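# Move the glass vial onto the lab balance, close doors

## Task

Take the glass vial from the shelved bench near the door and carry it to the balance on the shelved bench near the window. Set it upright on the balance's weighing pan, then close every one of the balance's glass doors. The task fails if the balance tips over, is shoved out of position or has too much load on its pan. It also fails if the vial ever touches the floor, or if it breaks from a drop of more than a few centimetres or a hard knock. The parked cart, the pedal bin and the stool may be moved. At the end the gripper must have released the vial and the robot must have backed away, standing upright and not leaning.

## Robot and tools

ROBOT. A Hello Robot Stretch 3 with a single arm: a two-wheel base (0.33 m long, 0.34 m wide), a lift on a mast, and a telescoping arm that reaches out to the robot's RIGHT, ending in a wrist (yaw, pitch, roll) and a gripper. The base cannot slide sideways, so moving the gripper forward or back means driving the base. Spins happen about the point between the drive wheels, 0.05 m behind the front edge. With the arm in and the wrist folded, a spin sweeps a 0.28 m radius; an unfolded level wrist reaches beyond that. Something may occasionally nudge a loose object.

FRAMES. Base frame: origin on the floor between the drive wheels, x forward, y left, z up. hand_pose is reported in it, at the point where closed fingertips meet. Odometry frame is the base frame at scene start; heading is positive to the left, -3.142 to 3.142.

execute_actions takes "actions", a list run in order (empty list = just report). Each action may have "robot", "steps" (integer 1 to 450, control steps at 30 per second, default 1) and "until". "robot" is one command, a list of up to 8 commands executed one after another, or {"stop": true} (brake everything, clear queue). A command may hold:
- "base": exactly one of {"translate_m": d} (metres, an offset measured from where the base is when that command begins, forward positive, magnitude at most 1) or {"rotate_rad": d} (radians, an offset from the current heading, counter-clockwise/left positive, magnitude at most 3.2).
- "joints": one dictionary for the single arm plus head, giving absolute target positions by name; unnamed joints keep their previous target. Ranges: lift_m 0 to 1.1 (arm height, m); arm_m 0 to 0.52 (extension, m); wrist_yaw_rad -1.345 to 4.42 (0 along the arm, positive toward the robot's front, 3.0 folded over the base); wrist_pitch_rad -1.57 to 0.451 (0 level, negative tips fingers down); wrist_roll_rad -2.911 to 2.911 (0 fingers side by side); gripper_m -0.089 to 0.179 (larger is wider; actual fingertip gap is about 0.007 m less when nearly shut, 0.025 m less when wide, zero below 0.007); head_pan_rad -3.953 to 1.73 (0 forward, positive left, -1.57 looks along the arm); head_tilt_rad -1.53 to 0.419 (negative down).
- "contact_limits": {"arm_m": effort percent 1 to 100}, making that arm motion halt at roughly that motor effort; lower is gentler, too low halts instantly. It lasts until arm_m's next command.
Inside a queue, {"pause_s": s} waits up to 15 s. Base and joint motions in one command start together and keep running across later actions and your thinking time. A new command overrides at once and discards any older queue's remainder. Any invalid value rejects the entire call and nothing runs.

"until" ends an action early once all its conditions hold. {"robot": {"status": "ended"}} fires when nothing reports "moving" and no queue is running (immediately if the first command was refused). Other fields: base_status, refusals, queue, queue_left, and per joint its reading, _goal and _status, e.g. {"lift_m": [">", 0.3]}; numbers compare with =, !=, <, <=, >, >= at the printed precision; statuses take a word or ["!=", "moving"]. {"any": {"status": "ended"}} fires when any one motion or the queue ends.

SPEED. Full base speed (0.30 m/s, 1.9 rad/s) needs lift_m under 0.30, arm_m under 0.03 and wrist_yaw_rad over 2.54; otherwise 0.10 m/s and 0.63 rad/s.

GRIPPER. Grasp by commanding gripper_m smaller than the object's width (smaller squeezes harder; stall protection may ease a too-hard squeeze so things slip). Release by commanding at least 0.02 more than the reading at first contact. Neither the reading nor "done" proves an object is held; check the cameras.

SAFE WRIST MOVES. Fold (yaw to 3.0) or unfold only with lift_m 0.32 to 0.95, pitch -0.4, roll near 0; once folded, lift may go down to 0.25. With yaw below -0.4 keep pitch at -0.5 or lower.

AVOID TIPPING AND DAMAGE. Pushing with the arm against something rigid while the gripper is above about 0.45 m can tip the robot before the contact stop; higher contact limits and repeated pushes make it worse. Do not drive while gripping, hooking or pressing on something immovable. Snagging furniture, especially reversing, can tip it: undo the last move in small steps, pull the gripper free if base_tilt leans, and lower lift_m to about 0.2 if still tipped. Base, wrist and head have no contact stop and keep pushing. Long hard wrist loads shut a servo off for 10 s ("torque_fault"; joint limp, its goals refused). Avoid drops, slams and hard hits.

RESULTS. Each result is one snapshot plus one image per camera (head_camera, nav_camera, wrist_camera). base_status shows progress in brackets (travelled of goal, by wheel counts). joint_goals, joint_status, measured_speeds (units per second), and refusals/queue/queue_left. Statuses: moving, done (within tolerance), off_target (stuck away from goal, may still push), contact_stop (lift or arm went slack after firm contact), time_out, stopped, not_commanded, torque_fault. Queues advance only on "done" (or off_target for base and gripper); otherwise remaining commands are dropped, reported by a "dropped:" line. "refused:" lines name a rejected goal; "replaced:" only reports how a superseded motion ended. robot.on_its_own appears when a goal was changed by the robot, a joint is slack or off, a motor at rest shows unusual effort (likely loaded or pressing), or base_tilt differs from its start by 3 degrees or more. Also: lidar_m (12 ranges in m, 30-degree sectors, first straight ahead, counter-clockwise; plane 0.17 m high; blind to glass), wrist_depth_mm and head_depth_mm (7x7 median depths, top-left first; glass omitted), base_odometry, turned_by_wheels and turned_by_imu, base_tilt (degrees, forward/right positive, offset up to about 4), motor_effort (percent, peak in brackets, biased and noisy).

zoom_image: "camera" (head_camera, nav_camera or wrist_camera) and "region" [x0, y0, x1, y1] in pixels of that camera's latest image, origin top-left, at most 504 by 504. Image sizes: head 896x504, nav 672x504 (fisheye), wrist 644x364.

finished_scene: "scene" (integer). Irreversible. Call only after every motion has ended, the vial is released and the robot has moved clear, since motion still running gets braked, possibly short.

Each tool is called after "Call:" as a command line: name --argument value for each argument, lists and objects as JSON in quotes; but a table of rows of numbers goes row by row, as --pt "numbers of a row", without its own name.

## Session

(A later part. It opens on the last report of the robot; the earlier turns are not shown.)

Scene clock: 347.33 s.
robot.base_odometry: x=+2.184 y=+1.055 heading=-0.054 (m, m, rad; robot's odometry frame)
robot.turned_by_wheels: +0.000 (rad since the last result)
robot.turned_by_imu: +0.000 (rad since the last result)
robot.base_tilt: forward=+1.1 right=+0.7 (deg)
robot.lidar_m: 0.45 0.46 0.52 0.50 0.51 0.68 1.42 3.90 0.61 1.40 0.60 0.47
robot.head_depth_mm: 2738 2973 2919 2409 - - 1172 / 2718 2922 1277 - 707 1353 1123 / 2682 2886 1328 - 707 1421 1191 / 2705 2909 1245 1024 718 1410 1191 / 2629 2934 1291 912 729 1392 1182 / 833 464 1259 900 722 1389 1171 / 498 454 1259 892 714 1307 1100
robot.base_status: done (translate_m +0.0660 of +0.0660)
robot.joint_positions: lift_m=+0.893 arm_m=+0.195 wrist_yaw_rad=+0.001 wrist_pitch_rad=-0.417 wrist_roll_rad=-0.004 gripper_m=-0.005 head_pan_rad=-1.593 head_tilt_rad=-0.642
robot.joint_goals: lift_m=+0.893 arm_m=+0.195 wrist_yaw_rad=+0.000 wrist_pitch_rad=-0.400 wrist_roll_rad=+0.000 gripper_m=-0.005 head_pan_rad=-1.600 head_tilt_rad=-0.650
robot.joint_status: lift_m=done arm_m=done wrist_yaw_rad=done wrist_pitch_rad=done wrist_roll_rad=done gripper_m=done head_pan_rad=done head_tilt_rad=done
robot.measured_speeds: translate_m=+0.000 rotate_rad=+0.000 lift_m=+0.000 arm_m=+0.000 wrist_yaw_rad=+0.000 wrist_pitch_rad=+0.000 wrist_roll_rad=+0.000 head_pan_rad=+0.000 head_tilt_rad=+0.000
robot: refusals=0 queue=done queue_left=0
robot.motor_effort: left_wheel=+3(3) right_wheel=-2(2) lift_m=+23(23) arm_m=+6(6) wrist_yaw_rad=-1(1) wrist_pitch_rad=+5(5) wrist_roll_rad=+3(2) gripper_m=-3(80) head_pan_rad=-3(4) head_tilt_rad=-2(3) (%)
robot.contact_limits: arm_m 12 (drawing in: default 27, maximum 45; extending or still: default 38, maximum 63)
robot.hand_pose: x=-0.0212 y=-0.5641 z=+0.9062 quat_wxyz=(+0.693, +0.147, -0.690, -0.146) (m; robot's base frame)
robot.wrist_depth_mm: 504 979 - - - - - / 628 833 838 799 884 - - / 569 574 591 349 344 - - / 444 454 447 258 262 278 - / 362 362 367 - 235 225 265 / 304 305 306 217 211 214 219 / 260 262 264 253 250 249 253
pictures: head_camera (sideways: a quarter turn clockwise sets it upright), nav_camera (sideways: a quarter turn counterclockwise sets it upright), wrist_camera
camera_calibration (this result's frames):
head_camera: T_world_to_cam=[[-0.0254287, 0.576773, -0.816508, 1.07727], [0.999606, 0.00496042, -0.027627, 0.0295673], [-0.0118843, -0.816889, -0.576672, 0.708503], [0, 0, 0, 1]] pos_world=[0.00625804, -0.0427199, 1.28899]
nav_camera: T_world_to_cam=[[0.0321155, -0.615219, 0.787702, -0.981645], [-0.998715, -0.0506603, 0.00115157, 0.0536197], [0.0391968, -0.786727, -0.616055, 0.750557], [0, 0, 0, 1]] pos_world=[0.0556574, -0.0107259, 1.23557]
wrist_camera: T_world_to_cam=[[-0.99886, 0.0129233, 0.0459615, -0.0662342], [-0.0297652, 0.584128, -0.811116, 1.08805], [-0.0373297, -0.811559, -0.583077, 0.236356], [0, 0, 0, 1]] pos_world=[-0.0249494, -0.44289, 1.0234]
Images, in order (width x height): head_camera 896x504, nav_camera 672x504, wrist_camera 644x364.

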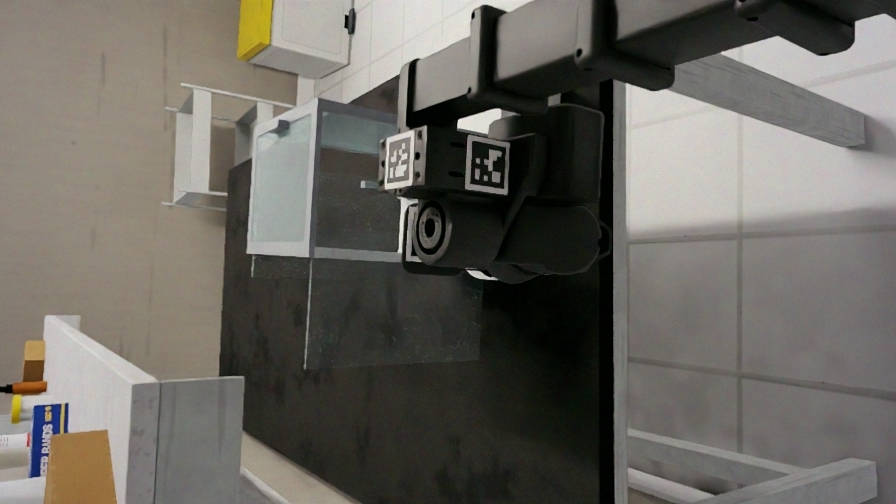

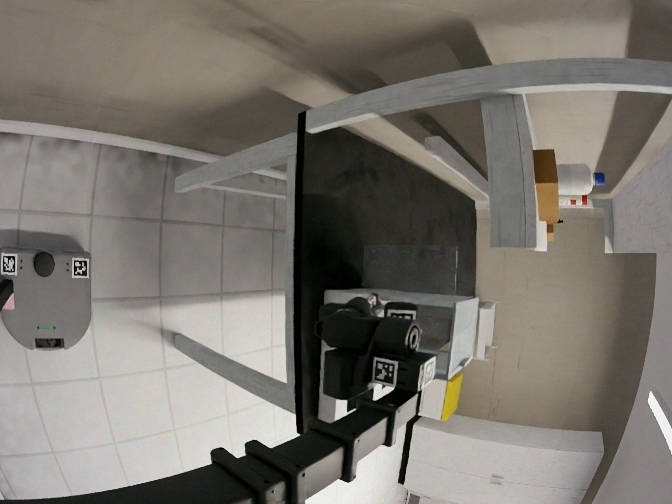

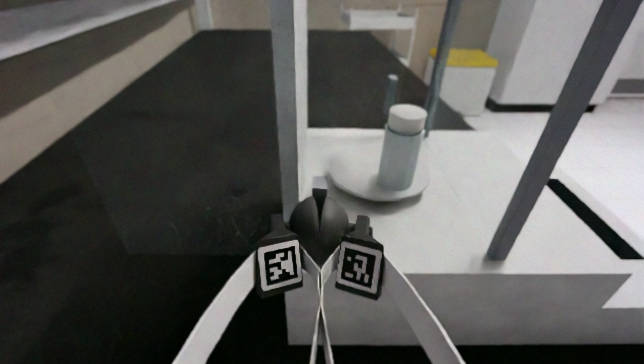

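Call:
execute_actions --actions '[{"robot": {"base": {"translate_m": -0.04}}, "steps": 200, "until": {"robot": {"status": "ended"}}}]'

Scene clock: 350.33 s.
robot.base_odometry: x=+2.145 y=+1.058 heading=-0.054 (m, m, rad; robot's odometry frame)
robot.turned_by_wheels: +0.000 (rad since the last result)
robot.turned_by_imu: +0.000 (rad since the last result)
robot.base_tilt: forward=+1.1 right=+0.5 (deg)
robot.lidar_m: 0.49 0.50 0.52 0.49 0.51 0.68 1.38 3.55 0.60 1.59 0.63 0.51
robot.head_depth_mm: 2755 2993 2899 2435 - - 1171 / 2725 3044 3087 - 759 921 1152 / 2726 2944 1191 - 753 1413 1167 / 2726 2918 1304 802 742 1408 1190 / 2680 2898 1221 872 733 1396 1188 / 1151 2299 1267 903 729 1390 1175 / 807 457 1247 888 715 1309 1148
robot.base_status: done (translate_m -0.0400 of -0.0400)
robot.joint_positions: lift_m=+0.893 arm_m=+0.195 wrist_yaw_rad=+0.004 wrist_pitch_rad=-0.418 wrist_roll_rad=-0.004 gripper_m=-0.005 head_pan_rad=-1.593 head_tilt_rad=-0.642
robot.joint_goals: lift_m=+0.893 arm_m=+0.195 wrist_yaw_rad=+0.000 wrist_pitch_rad=-0.400 wrist_roll_rad=+0.000 gripper_m=-0.005 head_pan_rad=-1.600 head_tilt_rad=-0.650
robot.joint_status: lift_m=done arm_m=done wrist_yaw_rad=done wrist_pitch_rad=done wrist_roll_rad=done gripper_m=done head_pan_rad=done head_tilt_rad=done
robot.measured_speeds: translate_m=+0.000 rotate_rad=+0.000 lift_m=+0.000 arm_m=+0.000 wrist_yaw_rad=+0.000 wrist_pitch_rad=+0.000 wrist_roll_rad=+0.000 head_pan_rad=+0.000 head_tilt_rad=+0.000
robot: refusals=0 queue=done queue_left=0
robot.motor_effort: left_wheel=+5(6) right_wheel=-3(7) lift_m=+23(23) arm_m=+6(6) wrist_yaw_rad=-3(3) wrist_pitch_rad=+5(5) wrist_roll_rad=+3(2) gripper_m=-3(4) head_pan_rad=-4(4) head_tilt_rad=-3(3) (%)
robot.contact_limits: arm_m 12 (drawing in: default 27, maximum 45; extending or still: default 38, maximum 63)
robot.hand_pose: x=-0.0207 y=-0.5640 z=+0.9060 quat_wxyz=(+0.694, +0.148, -0.690, -0.145) (m; robot's base frame)
robot.wrist_depth_mm: 595 - 174 - - - - / 683 840 206 889 - - - / 591 577 212 351 610 - - / 443 448 258 261 286 327 - / 354 361 337 - 224 234 - / 304 304 299 216 208 211 237 / 261 266 252 246 247 248 252
pictures: head_camera (sideways: a quarter turn clockwise sets it upright), nav_camera (sideways: a quarter turn counterclockwise sets it upright), wrist_camera
camera_calibration (this result's frames):
head_camera: T_world_to_cam=[[-0.0254287, 0.576773, -0.816508, 1.07727], [0.999606, 0.00496042, -0.027627, 0.0295673], [-0.0118843, -0.816889, -0.576672, 0.708503], [0, 0, 0, 1]] pos_world=[0.00625804, -0.0427199, 1.28899]
nav_camera: T_world_to_cam=[[0.0321155, -0.615218, 0.787702, -0.981645], [-0.998715, -0.0506603, 0.00115159, 0.0536197], [0.0391968, -0.786727, -0.616055, 0.750557], [0, 0, 0, 1]] pos_world=[0.0556574, -0.0107259, 1.23557]
wrist_camera: T_world_to_cam=[[-0.998884, 0.0107896, 0.0459762, -0.0669743], [-0.0309931, 0.584786, -0.810595, 1.08772], [-0.0356322, -0.811116, -0.583799, 0.237287], [0, 0, 0, 1]] pos_world=[-0.0247329, -0.442891, 1.0233]
Images, in order (width x height): head_camera 896x504, nav_camera 672x504, wrist_camera 644x364.

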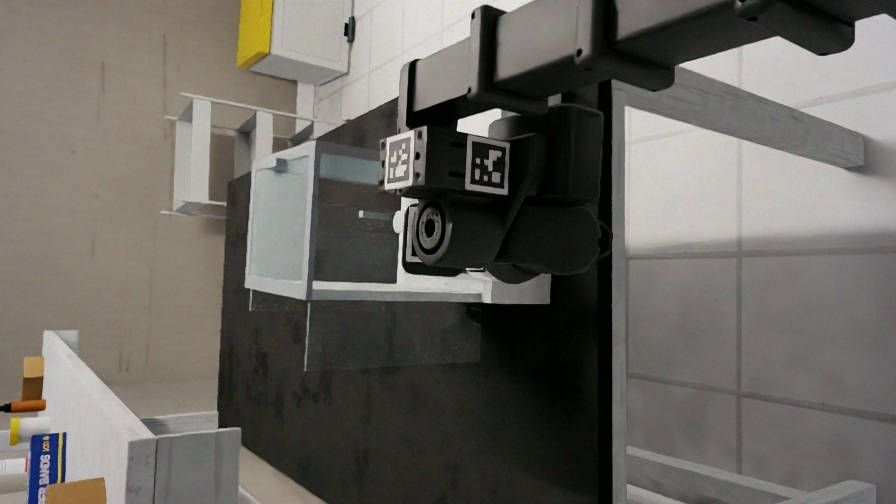

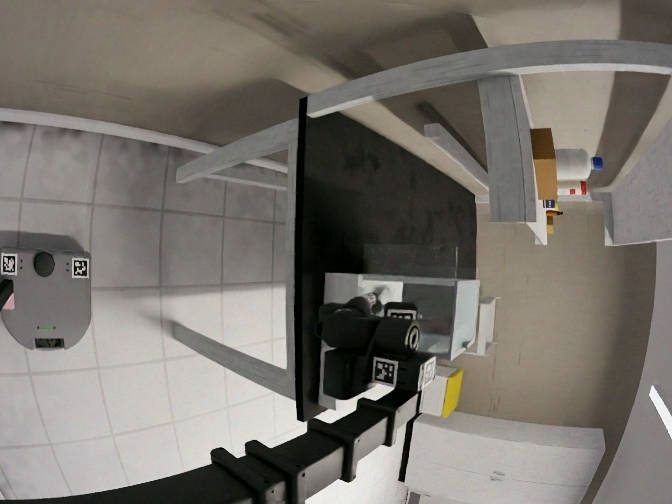

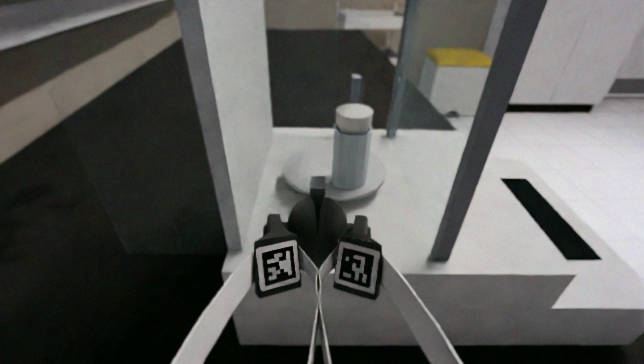

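Call:
execute_actions --actions '[{"robot": {"base": {"translate_m": -0.055}, "joints": {"arm_m": 0.192}, "contact_limits": {"arm_m": 12}}, "steps": 200, "until": {"robot": {"status": "ended"}}}]'

Scene clock: 356.17 s.
robot.base_odometry: x=+2.090 y=+1.061 heading=-0.054 (m, m, rad; robot's odometry frame)
robot.turned_by_wheels: +0.000 (rad since the last result)
robot.turned_by_imu: +0.000 (rad since the last result)
robot.base_tilt: forward=+1.2 right=+0.7 (deg)
robot.lidar_m: 0.54 0.56 0.52 0.49 0.51 0.68 1.33 3.49 0.58 1.86 0.66 0.57
robot.head_depth_mm: 2735 2962 2885 2409 - - 1175 / 2722 2991 2983 - 761 1328 1205 / 2693 2916 1259 - 756 1375 1130 / 2684 2929 1312 723 746 1402 1191 / 2742 2907 1102 715 723 1399 1181 / 2295 2563 1272 901 734 1385 1174 / 836 1666 1253 895 727 1347 1175
robot.base_status: done (translate_m -0.0550 of -0.0550)
robot.joint_positions: lift_m=+0.893 arm_m=+0.192 wrist_yaw_rad=+0.004 wrist_pitch_rad=-0.418 wrist_roll_rad=-0.004 gripper_m=-0.005 head_pan_rad=-1.593 head_tilt_rad=-0.642
robot.joint_goals: lift_m=+0.893 arm_m=+0.192 wrist_yaw_rad=+0.000 wrist_pitch_rad=-0.400 wrist_roll_rad=+0.000 gripper_m=-0.005 head_pan_rad=-1.600 head_tilt_rad=-0.650
robot.joint_status: lift_m=done arm_m=done wrist_yaw_rad=done wrist_pitch_rad=done wrist_roll_rad=done gripper_m=done head_pan_rad=done head_tilt_rad=done
robot.measured_speeds: translate_m=+0.000 rotate_rad=+0.000 lift_m=+0.000 arm_m=+0.000 wrist_yaw_rad=+0.000 wrist_pitch_rad=+0.000 wrist_roll_rad=+0.000 head_pan_rad=+0.000 head_tilt_rad=+0.000
robot: refusals=0 queue=done queue_left=0
robot.motor_effort: left_wheel=+4(6) right_wheel=-3(7) lift_m=+23(23) arm_m=-4(3) wrist_yaw_rad=-3(3) wrist_pitch_rad=+5(5) wrist_roll_rad=+2(2) gripper_m=-4(4) head_pan_rad=-4(4) head_tilt_rad=-3(3) (%)
robot.contact_limits: arm_m 12 (drawing in: default 27, maximum 45; extending or still: default 38, maximum 63)
robot.hand_pose: x=-0.0207 y=-0.5618 z=+0.9060 quat_wxyz=(+0.694, +0.148, -0.690, -0.145) (m; robot's base frame)
robot.wrist_depth_mm: 540 182 - - - - - / 686 182 779 887 - - - / 575 184 326 351 549 - - / 443 215 260 257 286 - - / 361 332 227 - 234 285 - / 304 284 211 217 213 235 - / 260 259 249 251 251 252 276
pictures: head_camera (sideways: a quarter turn clockwise sets it upright), nav_camera (sideways: a quarter turn counterclockwise sets it upright), wrist_camera
camera_calibration (this result's frames):
head_camera: T_world_to_cam=[[-0.0254286, 0.576773, -0.816508, 1.07727], [0.999606, 0.0049603, -0.027627, 0.0295673], [-0.0118844, -0.816889, -0.576672, 0.708503], [0, 0, 0, 1]] pos_world=[0.00625803, -0.0427199, 1.28899]
nav_camera: T_world_to_cam=[[0.0321154, -0.615219, 0.787702, -0.981645], [-0.998715, -0.0506602, 0.00115157, 0.0536197], [0.0391967, -0.786727, -0.616055, 0.750557], [0, 0, 0, 1]] pos_world=[0.0556574, -0.0107259, 1.23557]
wrist_camera: T_world_to_cam=[[-0.998888, 0.0104065, 0.045976, -0.0671275], [-0.0312177, 0.584763, -0.810603, 1.08641], [-0.0353206, -0.811137, -0.583788, 0.239084], [0, 0, 0, 1]] pos_world=[-0.0246932, -0.440662, 1.02331]
Images, in order (width x height): head_camera 896x504, nav_camera 672x504, wrist_camera 644x364.

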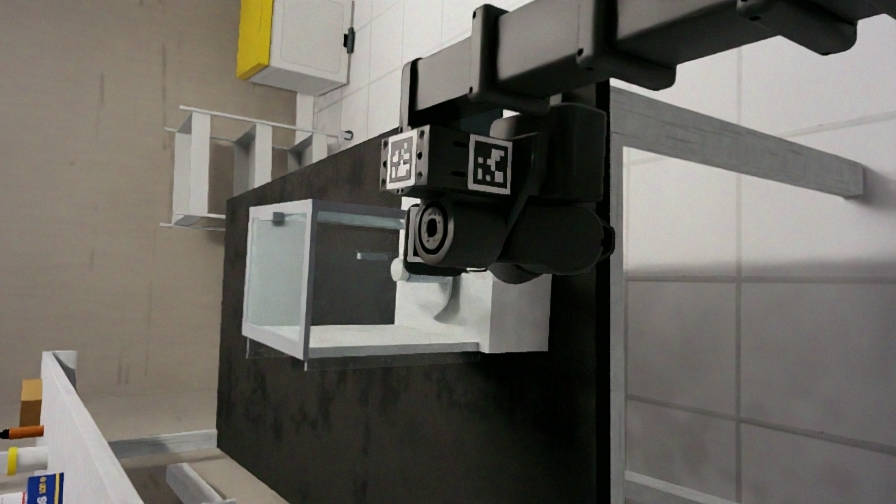

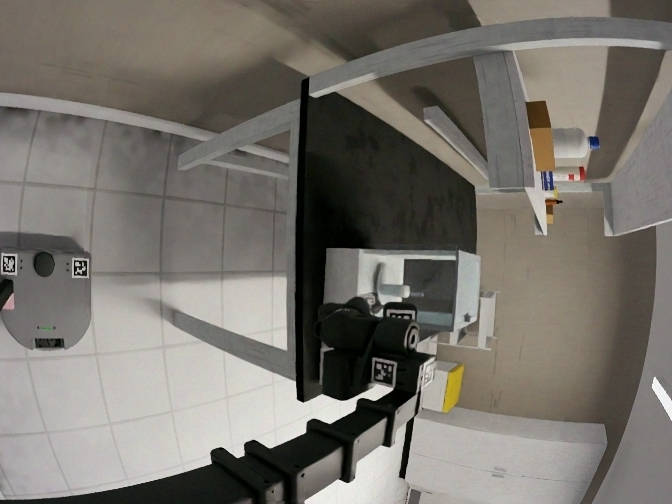

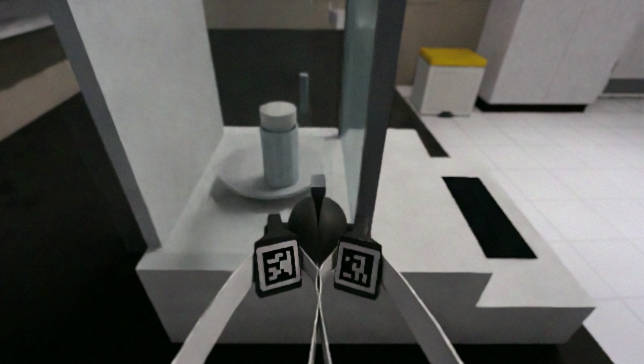

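Call:
execute_actions --actions '[{"robot": {"base": {"translate_m": -0.014}}, "steps": 200, "until": {"robot": {"status": "ended"}}}]'

Scene clock: 358.80 s.
robot.base_odometry: x=+2.076 y=+1.061 heading=-0.054 (m, m, rad; robot's odometry frame)
robot.turned_by_wheels: +0.000 (rad since the last result)
robot.turned_by_imu: +0.000 (rad since the last result)
robot.base_tilt: forward=+0.9 right=+0.5 (deg)
robot.lidar_m: 0.56 0.57 0.52 0.49 0.51 0.68 1.31 3.49 0.58 1.92 0.67 0.58
robot.head_depth_mm: 2743 2962 2852 2422 - - 1170 / 2720 2956 2989 - 769 1360 1209 / 2699 2939 1412 - 759 1344 1124 / 2718 2939 1239 715 747 1411 1185 / 2684 2893 1093 715 719 1399 1189 / 2523 2611 1256 902 737 1390 1176 / 884 1733 1246 887 729 1346 1168
robot.base_status: done (translate_m -0.0140 of -0.0140)
robot.joint_positions: lift_m=+0.893 arm_m=+0.192 wrist_yaw_rad=+0.004 wrist_pitch_rad=-0.418 wrist_roll_rad=-0.004 gripper_m=-0.005 head_pan_rad=-1.593 head_tilt_rad=-0.642
robot.joint_goals: lift_m=+0.893 arm_m=+0.192 wrist_yaw_rad=+0.000 wrist_pitch_rad=-0.400 wrist_roll_rad=+0.000 gripper_m=-0.005 head_pan_rad=-1.600 head_tilt_rad=-0.650
robot.joint_status: lift_m=done arm_m=done wrist_yaw_rad=done wrist_pitch_rad=done wrist_roll_rad=done gripper_m=done head_pan_rad=done head_tilt_rad=done
robot.measured_speeds: translate_m=+0.000 rotate_rad=+0.000 lift_m=+0.000 arm_m=+0.000 wrist_yaw_rad=+0.000 wrist_pitch_rad=+0.000 wrist_roll_rad=+0.000 head_pan_rad=+0.000 head_tilt_rad=+0.000
robot: refusals=0 queue=done queue_left=0
robot.motor_effort: left_wheel=+4(6) right_wheel=-4(7) lift_m=+23(23) arm_m=-5(5) wrist_yaw_rad=-3(3) wrist_pitch_rad=+5(5) wrist_roll_rad=+2(2) gripper_m=-4(4) head_pan_rad=-4(4) head_tilt_rad=-2(3) (%)
robot.contact_limits: arm_m 12 (drawing in: default 27, maximum 45; extending or still: default 38, maximum 63)
robot.hand_pose: x=-0.0207 y=-0.5618 z=+0.9060 quat_wxyz=(+0.694, +0.148, -0.690, -0.145) (m; robot's base frame)
robot.wrist_depth_mm: 151 206 - - - - - / 160 208 858 724 - - - / 547 209 295 354 654 - - / 437 211 257 272 301 - - / 365 225 229 - 233 292 - / 304 216 210 217 211 242 - / 260 258 249 252 248 253 -
pictures: head_camera (sideways: a quarter turn clockwise sets it upright), nav_camera (sideways: a quarter turn counterclockwise sets it upright), wrist_camera
camera_calibration (this result's frames):
head_camera: T_world_to_cam=[[-0.0254286, 0.576773, -0.816508, 1.07727], [0.999606, 0.0049603, -0.027627, 0.0295673], [-0.0118844, -0.816889, -0.576672, 0.708503], [0, 0, 0, 1]] pos_world=[0.00625803, -0.0427199, 1.28899]
nav_camera: T_world_to_cam=[[0.0321154, -0.615218, 0.787702, -0.981645], [-0.998715, -0.0506602, 0.00115158, 0.0536197], [0.0391967, -0.786727, -0.616055, 0.750557], [0, 0, 0, 1]] pos_world=[0.0556574, -0.0107259, 1.23557]
wrist_camera: T_world_to_cam=[[-0.998888, 0.0104055, 0.045976, -0.0671279], [-0.0312182, 0.584766, -0.810601, 1.0864], [-0.0353199, -0.811136, -0.583791, 0.239092], [0, 0, 0, 1]] pos_world=[-0.0246931, -0.440656, 1.0233]
Images, in order (width x height): head_camera 896x504, nav_camera 672x504, wrist_camera 644x364.

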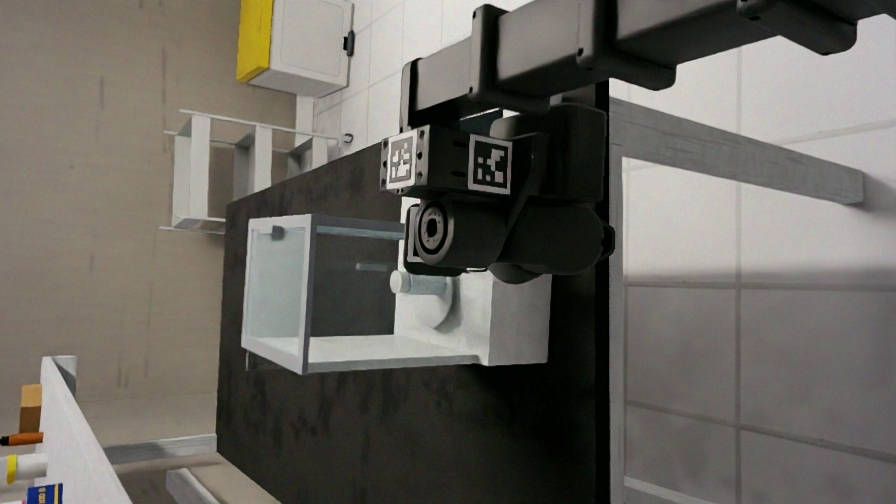

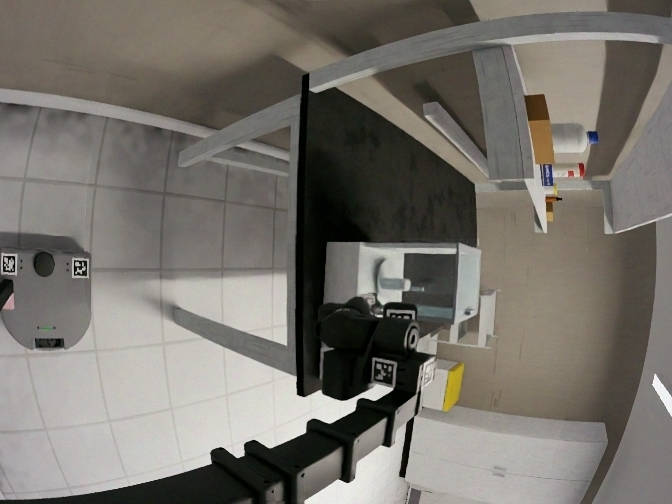

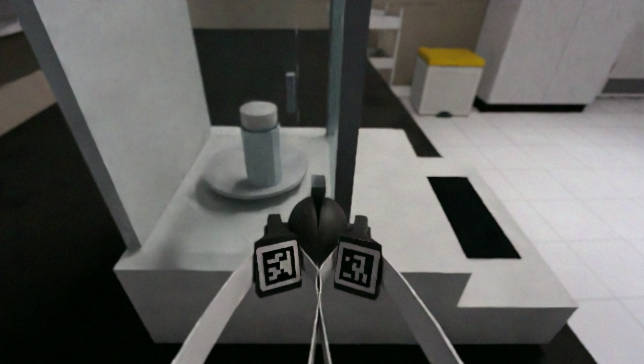

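Call:
execute_actions --actions '[{"robot": {"base": {"translate_m": -0.005}}, "steps": 200, "until": {"robot": {"status": "ended"}}}, {"steps": 5}]'

Scene clock: 362.27 s.
robot.base_odometry: x=+2.071 y=+1.062 heading=-0.054 (m, m, rad; robot's odometry frame)
robot.turned_by_wheels: +0.000 (rad since the last result)
robot.turned_by_imu: +0.000 (rad since the last result)
robot.base_tilt: forward=+1.2 right=+0.5 (deg)
robot.lidar_m: 0.56 0.58 0.52 0.49 0.51 0.68 1.31 3.47 0.57 1.95 0.67 0.59
robot.head_depth_mm: 2723 2970 2850 2440 - - 1170 / 2726 2980 2975 - 773 1358 1209 / 2710 2908 1408 - 760 1312 1127 / 2705 2938 1230 721 749 1411 1184 / 2689 2878 1161 715 722 1402 1179 / 2550 2662 1206 866 734 1393 1176 / 1120 1728 1252 894 732 1371 1168
robot.base_status: done (translate_m -0.0050 of -0.0050)
robot.joint_positions: lift_m=+0.893 arm_m=+0.192 wrist_yaw_rad=+0.004 wrist_pitch_rad=-0.418 wrist_roll_rad=-0.004 gripper_m=-0.005 head_pan_rad=-1.593 head_tilt_rad=-0.642
robot.joint_goals: lift_m=+0.893 arm_m=+0.192 wrist_yaw_rad=+0.000 wrist_pitch_rad=-0.400 wrist_roll_rad=+0.000 gripper_m=-0.005 head_pan_rad=-1.600 head_tilt_rad=-0.650
robot.joint_status: lift_m=done arm_m=done wrist_yaw_rad=done wrist_pitch_rad=done wrist_roll_rad=done gripper_m=done head_pan_rad=done head_tilt_rad=done
robot.measured_speeds: translate_m=+0.000 rotate_rad=+0.000 lift_m=+0.000 arm_m=+0.000 wrist_yaw_rad=+0.000 wrist_pitch_rad=+0.000 wrist_roll_rad=+0.000 head_pan_rad=+0.000 head_tilt_rad=+0.000
robot: refusals=0 queue=done queue_left=0
robot.motor_effort: left_wheel=+5(5) right_wheel=-4(7) lift_m=+23(23) arm_m=-4(5) wrist_yaw_rad=-3(2) wrist_pitch_rad=+5(5) wrist_roll_rad=+2(2) gripper_m=-4(4) head_pan_rad=-4(5) head_tilt_rad=-3(3) (%)
robot.contact_limits: arm_m 12 (drawing in: default 27, maximum 45; extending or still: default 38, maximum 63)
robot.hand_pose: x=-0.0207 y=-0.5617 z=+0.9060 quat_wxyz=(+0.694, +0.148, -0.690, -0.145) (m; robot's base frame)
robot.wrist_depth_mm: 156 215 - - - - - / 157 217 863 796 - - - / 512 217 307 348 688 - - / 447 217 255 272 303 - - / 356 217 226 - 232 296 - / 302 216 210 216 210 242 - / 260 255 248 249 250 251 -
pictures: head_camera (sideways: a quarter turn clockwise sets it upright), nav_camera (sideways: a quarter turn counterclockwise sets it upright), wrist_camera
camera_calibration (this result's frames):
head_camera: T_world_to_cam=[[-0.0254287, 0.576773, -0.816508, 1.07727], [0.999606, 0.00496042, -0.027627, 0.0295673], [-0.0118843, -0.816889, -0.576672, 0.708503], [0, 0, 0, 1]] pos_world=[0.00625804, -0.0427199, 1.28899]
nav_camera: T_world_to_cam=[[0.0321155, -0.615218, 0.787702, -0.981645], [-0.998715, -0.0506603, 0.00115158, 0.0536197], [0.0391968, -0.786727, -0.616055, 0.750557], [0, 0, 0, 1]] pos_world=[0.0556574, -0.0107259, 1.23557]
wrist_camera: T_world_to_cam=[[-0.998888, 0.0104034, 0.0459759, -0.0671285], [-0.0312192, 0.584767, -0.8106, 1.0864], [-0.0353182, -0.811134, -0.583793, 0.239095], [0, 0, 0, 1]] pos_world=[-0.0246929, -0.440656, 1.0233]
Images, in order (width x height): head_camera 896x504, nav_camera 672x504, wrist_camera 644x364.

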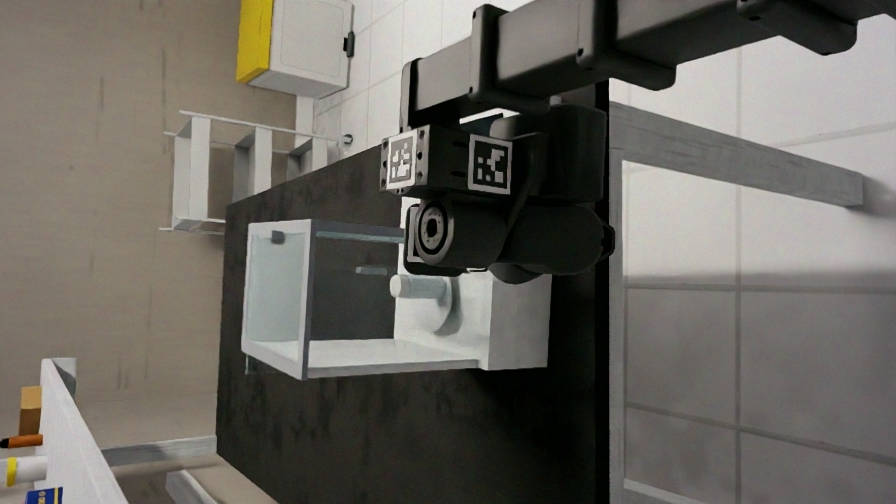

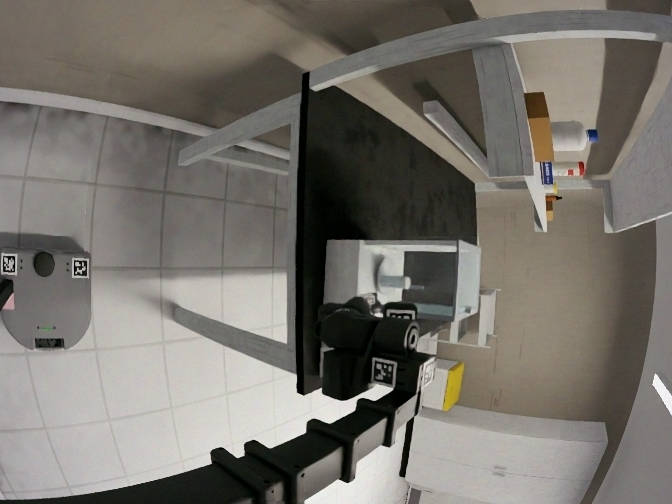

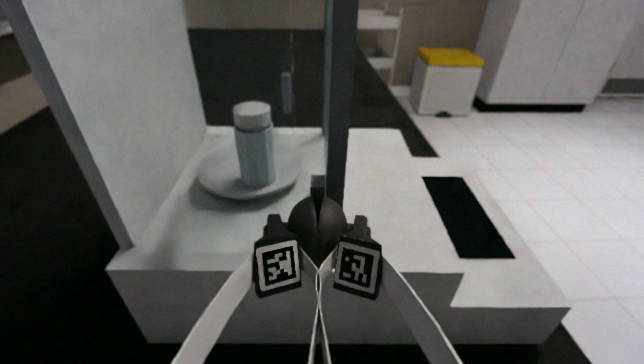

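Call:
execute_actions --actions '[{"robot": {"base": {"translate_m": -0.004}}, "steps": 200, "until": {"robot": {"status": "ended"}}}, {"steps": 5}]'

Scene clock: 364.03 s.
robot.base_odometry: x=+2.067 y=+1.062 heading=-0.054 (m, m, rad; robot's odometry frame)
robot.turned_by_wheels: +0.000 (rad since the last result)
robot.turned_by_imu: +0.000 (rad since the last result)
robot.base_tilt: forward=+1.0 right=+0.6 (deg)
robot.lidar_m: 0.57 0.58 0.52 0.49 0.51 0.68 1.30 3.48 0.57 0.60 0.67 0.59
robot.head_depth_mm: 2743 2959 2876 2423 - - 1177 / 2723 2983 3073 - 781 1363 1203 / 2708 2944 1413 - 760 955 1130 / 2686 2920 1235 722 747 1403 1191 / 2711 2888 1165 717 719 1392 1183 / 2582 2653 1203 866 734 1389 1173 / 1125 1732 1251 888 730 1376 1162
robot.base_status: done (translate_m -0.0040 of -0.0040)
robot.joint_positions: lift_m=+0.893 arm_m=+0.192 wrist_yaw_rad=+0.009 wrist_pitch_rad=-0.418 wrist_roll_rad=-0.004 gripper_m=-0.005 head_pan_rad=-1.593 head_tilt_rad=-0.642
robot.joint_goals: lift_m=+0.893 arm_m=+0.192 wrist_yaw_rad=+0.000 wrist_pitch_rad=-0.400 wrist_roll_rad=+0.000 gripper_m=-0.005 head_pan_rad=-1.600 head_tilt_rad=-0.650
robot.joint_status: lift_m=done arm_m=done wrist_yaw_rad=done wrist_pitch_rad=done wrist_roll_rad=done gripper_m=done head_pan_rad=done head_tilt_rad=done
robot.measured_speeds: translate_m=+0.000 rotate_rad=+0.000 lift_m=+0.000 arm_m=+0.000 wrist_yaw_rad=+0.000 wrist_pitch_rad=+0.000 wrist_roll_rad=+0.000 head_pan_rad=+0.000 head_tilt_rad=+0.000
robot: refusals=0 queue=done queue_left=0
robot.motor_effort: left_wheel=+6(7) right_wheel=-6(6) lift_m=+23(23) arm_m=-4(4) wrist_yaw_rad=-7(6) wrist_pitch_rad=+5(5) wrist_roll_rad=+2(2) gripper_m=-4(3) head_pan_rad=-3(3) head_tilt_rad=-3(2) (%)
robot.contact_limits: arm_m 12 (drawing in: default 27, maximum 45; extending or still: default 38, maximum 63)
robot.hand_pose: x=-0.0195 y=-0.5617 z=+0.9060 quat_wxyz=(+0.694, +0.150, -0.689, -0.144) (m; robot's base frame)
robot.wrist_depth_mm: 155 218 - - - - - / 160 219 841 778 - - - / 520 220 311 350 693 - - / 435 223 255 270 314 - - / 361 223 228 - 232 301 - / 301 216 210 219 211 241 - / 259 251 249 250 251 252 -
pictures: head_camera (sideways: a quarter turn clockwise sets it upright), nav_camera (sideways: a quarter turn counterclockwise sets it upright), wrist_camera
camera_calibration (this result's frames):
head_camera: T_world_to_cam=[[-0.0254287, 0.576773, -0.816508, 1.07727], [0.999606, 0.00496042, -0.027627, 0.0295673], [-0.0118843, -0.816889, -0.576672, 0.708503], [0, 0, 0, 1]] pos_world=[0.00625804, -0.0427199, 1.28899]
nav_camera: T_world_to_cam=[[0.0321155, -0.615218, 0.787702, -0.981645], [-0.998715, -0.0506603, 0.00115158, 0.0536197], [0.0391968, -0.786727, -0.616055, 0.750557], [0, 0, 0, 1]] pos_world=[0.0556574, -0.0107259, 1.23557]
wrist_camera: T_world_to_cam=[[-0.998928, 0.00529028, 0.0459805, -0.0688588], [-0.0342098, 0.584755, -0.810489, 1.08622], [-0.031175, -0.811193, -0.583947, 0.239326], [0, 0, 0, 1]] pos_world=[-0.0241648, -0.440665, 1.02328]
Images, in order (width x height): head_camera 896x504, nav_camera 672x504, wrist_camera 644x364.

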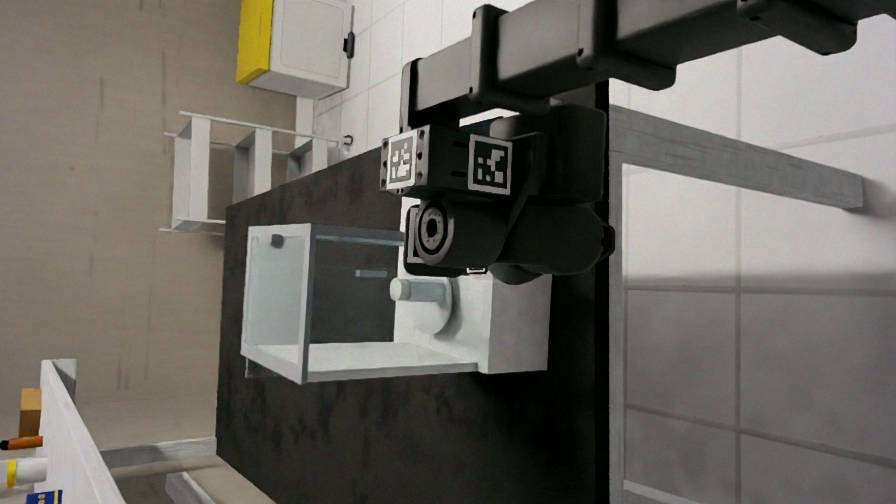

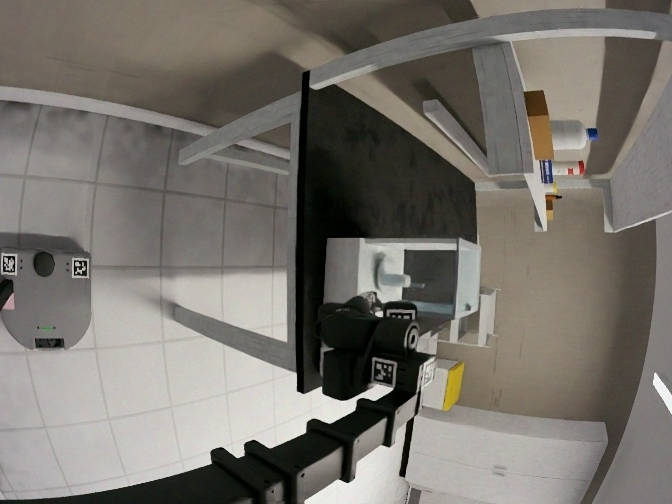

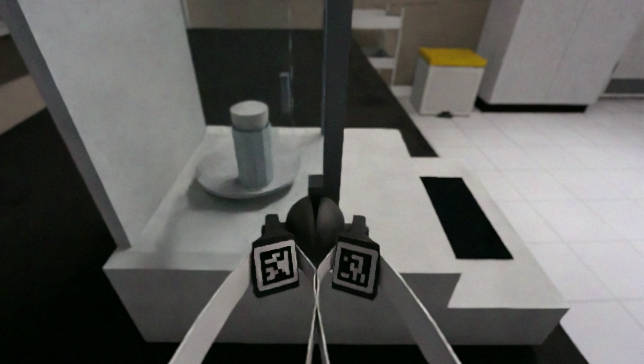

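Call:
execute_actions --actions '[{"robot": [{"joints": {"gripper_m": 0.04}}, {"joints": {"arm_m": 0.0}}, {"base": {"translate_m": -0.55}, "joints": {"wrist_yaw_rad": 1.57}}, {"base": {"rotate_rad": 1.526}}, {"base": {"translate_m": -1.0}, "joints": {"head_pan_rad": -1.2, "head_tilt_rad": -0.6}}], "steps": 450, "until": {"robot": {"status": "ended"}}}, {"steps": 450, "until": {"robot": {"status": "ended"}}}]'

Scene clock: 415.00 s.
robot.base_odometry: x=+1.418 y=+0.097 heading=+1.471 (m, m, rad; robot's odometry frame)
robot.turned_by_wheels: +1.526 (rad since the last result)
robot.turned_by_imu: +1.532 (rad since the last result)
robot.base_tilt: forward=+0.9 right=+0.6 (deg)
robot.lidar_m: 1.46 1.11 1.16 2.77 3.19 1.90 1.75 1.08 1.12 1.05 1.06 0.55
robot.head_depth_mm: 936 1022 1092 1014 763 611 - / 779 1051 1131 1006 752 605 1185 / 981 1085 1203 993 747 600 1210 / 1001 1122 768 840 740 609 1263 / 946 1103 740 750 658 609 - / 1081 1213 1311 754 638 621 1193 / 1129 1258 1405 1554 636 754 971
robot.base_status: done (translate_m -1.0000 of -1.0000)
robot.joint_positions: lift_m=+0.893 arm_m=+0.000 wrist_yaw_rad=+1.568 wrist_pitch_rad=-0.418 wrist_roll_rad=-0.004 gripper_m=+0.040 head_pan_rad=-1.207 head_tilt_rad=-0.606
robot.joint_goals: lift_m=+0.893 arm_m=+0.000 wrist_yaw_rad=+1.570 wrist_pitch_rad=-0.400 wrist_roll_rad=+0.000 gripper_m=+0.040 head_pan_rad=-1.200 head_tilt_rad=-0.600
robot.joint_status: lift_m=done arm_m=done wrist_yaw_rad=done wrist_pitch_rad=done wrist_roll_rad=done gripper_m=done head_pan_rad=done head_tilt_rad=done
robot.measured_speeds: translate_m=+0.000 rotate_rad=+0.000 lift_m=+0.000 arm_m=+0.000 wrist_yaw_rad=+0.000 wrist_pitch_rad=+0.000 wrist_roll_rad=+0.000 head_pan_rad=+0.000 head_tilt_rad=+0.000
robot: refusals=0 queue=done queue_left=0
robot.motor_effort: left_wheel=-4(9) right_wheel=+3(6) lift_m=+23(23) arm_m=-5(5) wrist_yaw_rad=+2(8) wrist_pitch_rad=+5(5) wrist_roll_rad=+2(2) gripper_m=+0(80) head_pan_rad=+4(33) head_tilt_rad=+2(7) (%)
robot.hand_pose: x=+0.2030 y=-0.1462 z=+0.9060 quat_wxyz=(+0.595, +0.591, -0.385, +0.385) (m; robot's base frame)
robot.wrist_depth_mm: - - - - - - - / - - - - - - - / - - - - - - 390 / - - - - - 383 332 / - - - - - 361 289 / - - - - 610 326 268 / - - - - - - 271
pictures: head_camera (sideways: a quarter turn clockwise sets it upright), nav_camera (sideways: a quarter turn counterclockwise sets it upright), wrist_camera
camera_calibration (this result's frames):
head_camera: T_world_to_cam=[[-0.230168, 0.497226, -0.836534, 1.10463], [0.924582, 0.379911, -0.0285797, 0.0312666], [0.303597, -0.780022, -0.54717, 0.668195], [0, 0, 0, 1]] pos_world=[0.0224799, -0.0399224, 1.29057]
nav_camera: T_world_to_cam=[[0.251191, -0.531265, 0.809111, -1.01089], [-0.906229, -0.42277, 0.00374985, 0.0496728], [0.340076, -0.734182, -0.587643, 0.711761], [0, 0, 0, 1]] pos_world=[0.0568889, 0.00651223, 1.236]
wrist_camera: T_world_to_cam=[[-0.0175269, -0.998792, 0.0459134, -0.19475], [-0.585146, -0.0269887, -0.810479, 0.873255], [0.810738, -0.0410713, -0.583966, 0.525005], [0, 0, 0, 1]] pos_world=[0.081927, -0.149384, 1.02328]
Images, in order (width x height): head_camera 896x504, nav_camera 672x504, wrist_camera 644x364.

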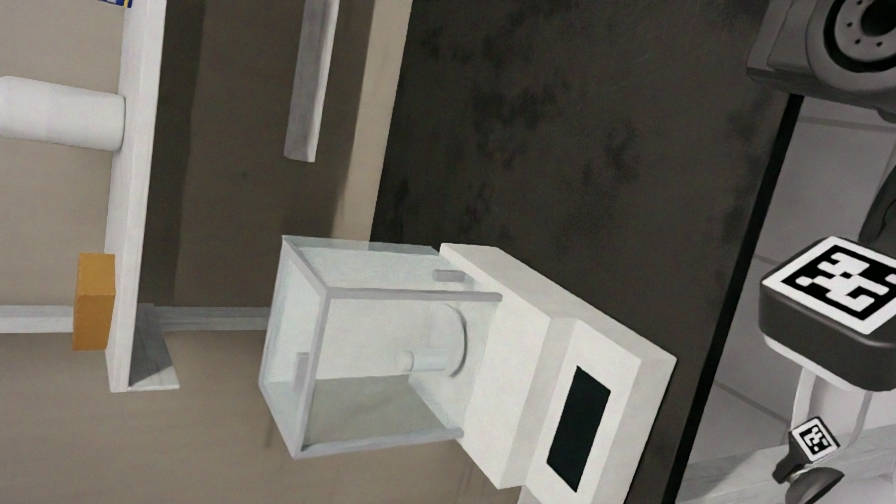

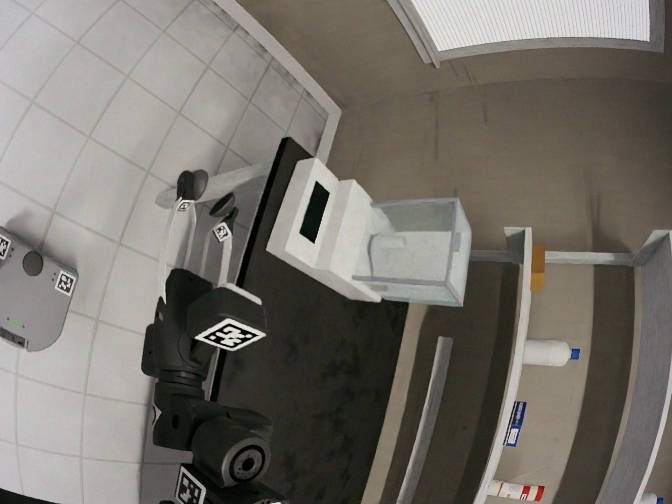

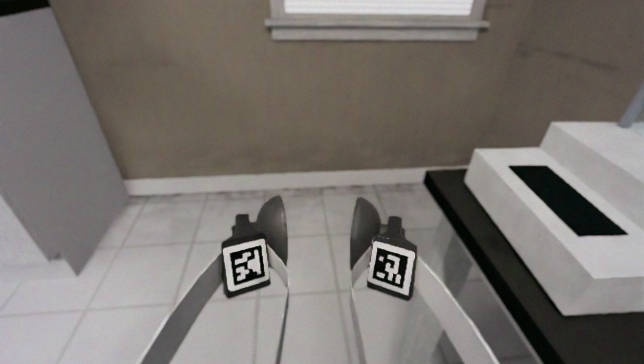

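Call:
zoom_image --camera "head_camera" --region '[240, 210, 700, 504]'

Region (240, 210, 700, 504) of head_camera's 896x504 image, scaled by 1.096, with more detail than that image has; it fills the top 322 rows of this view, and the rest is white.

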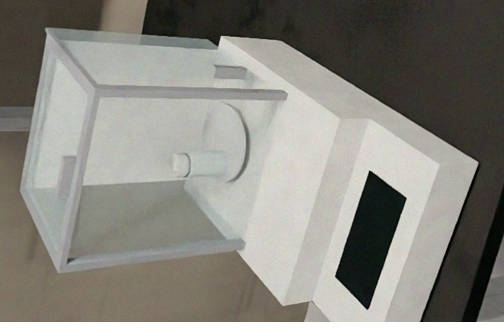

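Call:
execute_actions --actions '[{"robot": {"joints": {"arm_m": 0.434, "gripper_m": 0.045}, "contact_limits": {"arm_m": 20}}, "steps": 400, "until": {"robot": {"status": "ended"}}}]'

Scene clock: 426.07 s.
robot.base_odometry: x=+1.418 y=+0.097 heading=+1.471 (m, m, rad; robot's odometry frame)
robot.turned_by_wheels: +0.000 (rad since the last result)
robot.turned_by_imu: +0.000 (rad since the last result)
robot.base_tilt: forward=+1.0 right=+0.6 (deg)
robot.lidar_m: 1.47 1.11 1.16 2.77 3.18 1.90 1.75 1.07 1.12 1.05 1.07 0.55
robot.head_depth_mm: 935 1015 1092 946 762 609 1154 / 781 1054 1129 915 753 605 1183 / 979 1086 1208 1034 748 600 1195 / 999 1120 769 806 737 610 1220 / 941 1103 740 748 656 613 1206 / 1082 1209 1311 753 643 620 1197 / 1128 1259 1406 1554 636 755 943
robot.base_status: done (translate_m -1.0000 of -1.0000)
robot.joint_positions: lift_m=+0.893 arm_m=+0.434 wrist_yaw_rad=+1.568 wrist_pitch_rad=-0.418 wrist_roll_rad=-0.004 gripper_m=+0.045 head_pan_rad=-1.207 head_tilt_rad=-0.606
robot.joint_goals: lift_m=+0.893 arm_m=+0.434 wrist_yaw_rad=+1.570 wrist_pitch_rad=-0.400 wrist_roll_rad=+0.000 gripper_m=+0.045 head_pan_rad=-1.200 head_tilt_rad=-0.600
robot.joint_status: lift_m=done arm_m=done wrist_yaw_rad=done wrist_pitch_rad=done wrist_roll_rad=done gripper_m=done head_pan_rad=done head_tilt_rad=done
robot.measured_speeds: translate_m=+0.000 rotate_rad=+0.000 lift_m=+0.000 arm_m=+0.000 wrist_yaw_rad=+0.000 wrist_pitch_rad=+0.000 wrist_roll_rad=+0.000 head_pan_rad=+0.000 head_tilt_rad=+0.000
robot: refusals=0 queue=done queue_left=0
robot.motor_effort: left_wheel=-4(3) right_wheel=+3(3) lift_m=+23(23) arm_m=+6(5) wrist_yaw_rad=+2(3) wrist_pitch_rad=+5(5) wrist_roll_rad=+2(2) gripper_m=+0(31) head_pan_rad=+4(4) head_tilt_rad=+1(3) (%)
robot.contact_limits: arm_m 20 (drawing in: default 27, maximum 45; extending or still: default 38, maximum 63)
robot.hand_pose: x=+0.2030 y=-0.5793 z=+0.9060 quat_wxyz=(+0.595, +0.591, -0.385, +0.386) (m; robot's base frame)
robot.wrist_depth_mm: - - - - 303 189 625 / - - - - 302 208 623 / - - 366 321 306 791 557 / - 360 267 274 274 466 474 / - 269 236 232 240 375 379 / 253 243 258 257 280 314 318 / 268 262 262 266 267 269 270
pictures: head_camera (sideways: a quarter turn clockwise sets it upright), nav_camera (sideways: a quarter turn counterclockwise sets it upright), wrist_camera
camera_calibration (this result's frames):
head_camera: T_world_to_cam=[[-0.230183, 0.497038, -0.836642, 1.10477], [0.924527, 0.380042, -0.0285849, 0.0312736], [0.303752, -0.780078, -0.547004, 0.667979], [0, 0, 0, 1]] pos_world=[0.0224866, -0.0399221, 1.29058]
nav_camera: T_world_to_cam=[[0.251213, -0.531078, 0.809227, -1.01104], [-0.906167, -0.422903, 0.00376423, 0.0496537], [0.340226, -0.73424, -0.587484, 0.711553], [0, 0, 0, 1]] pos_world=[0.0568926, 0.0065076, 1.236]
wrist_camera: T_world_to_cam=[[-0.0172216, -0.998797, 0.0459134, -0.627438], [-0.585138, -0.0271675, -0.810479, 0.861459], [0.810751, -0.0408235, -0.583966, 0.507355], [0, 0, 0, 1]] pos_world=[0.0819282, -0.582568, 1.02328]
Images, in order (width x height): head_camera 896x504, nav_camera 672x504, wrist_camera 644x364.

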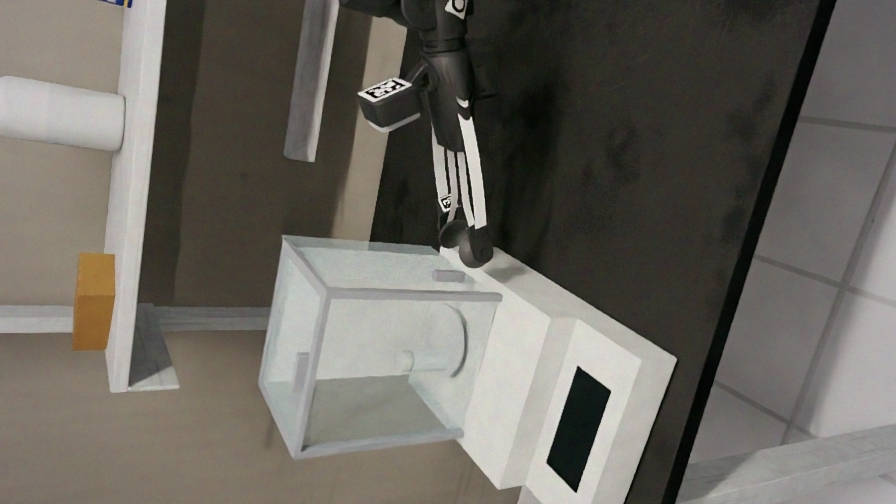

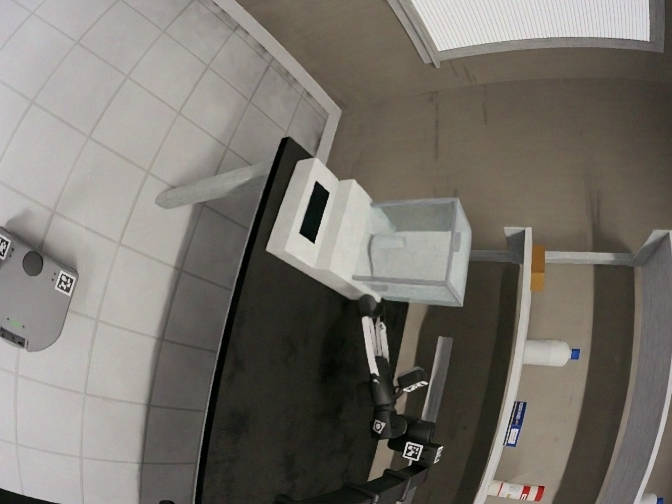

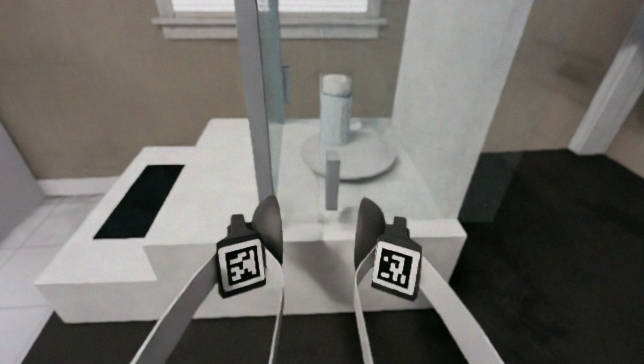

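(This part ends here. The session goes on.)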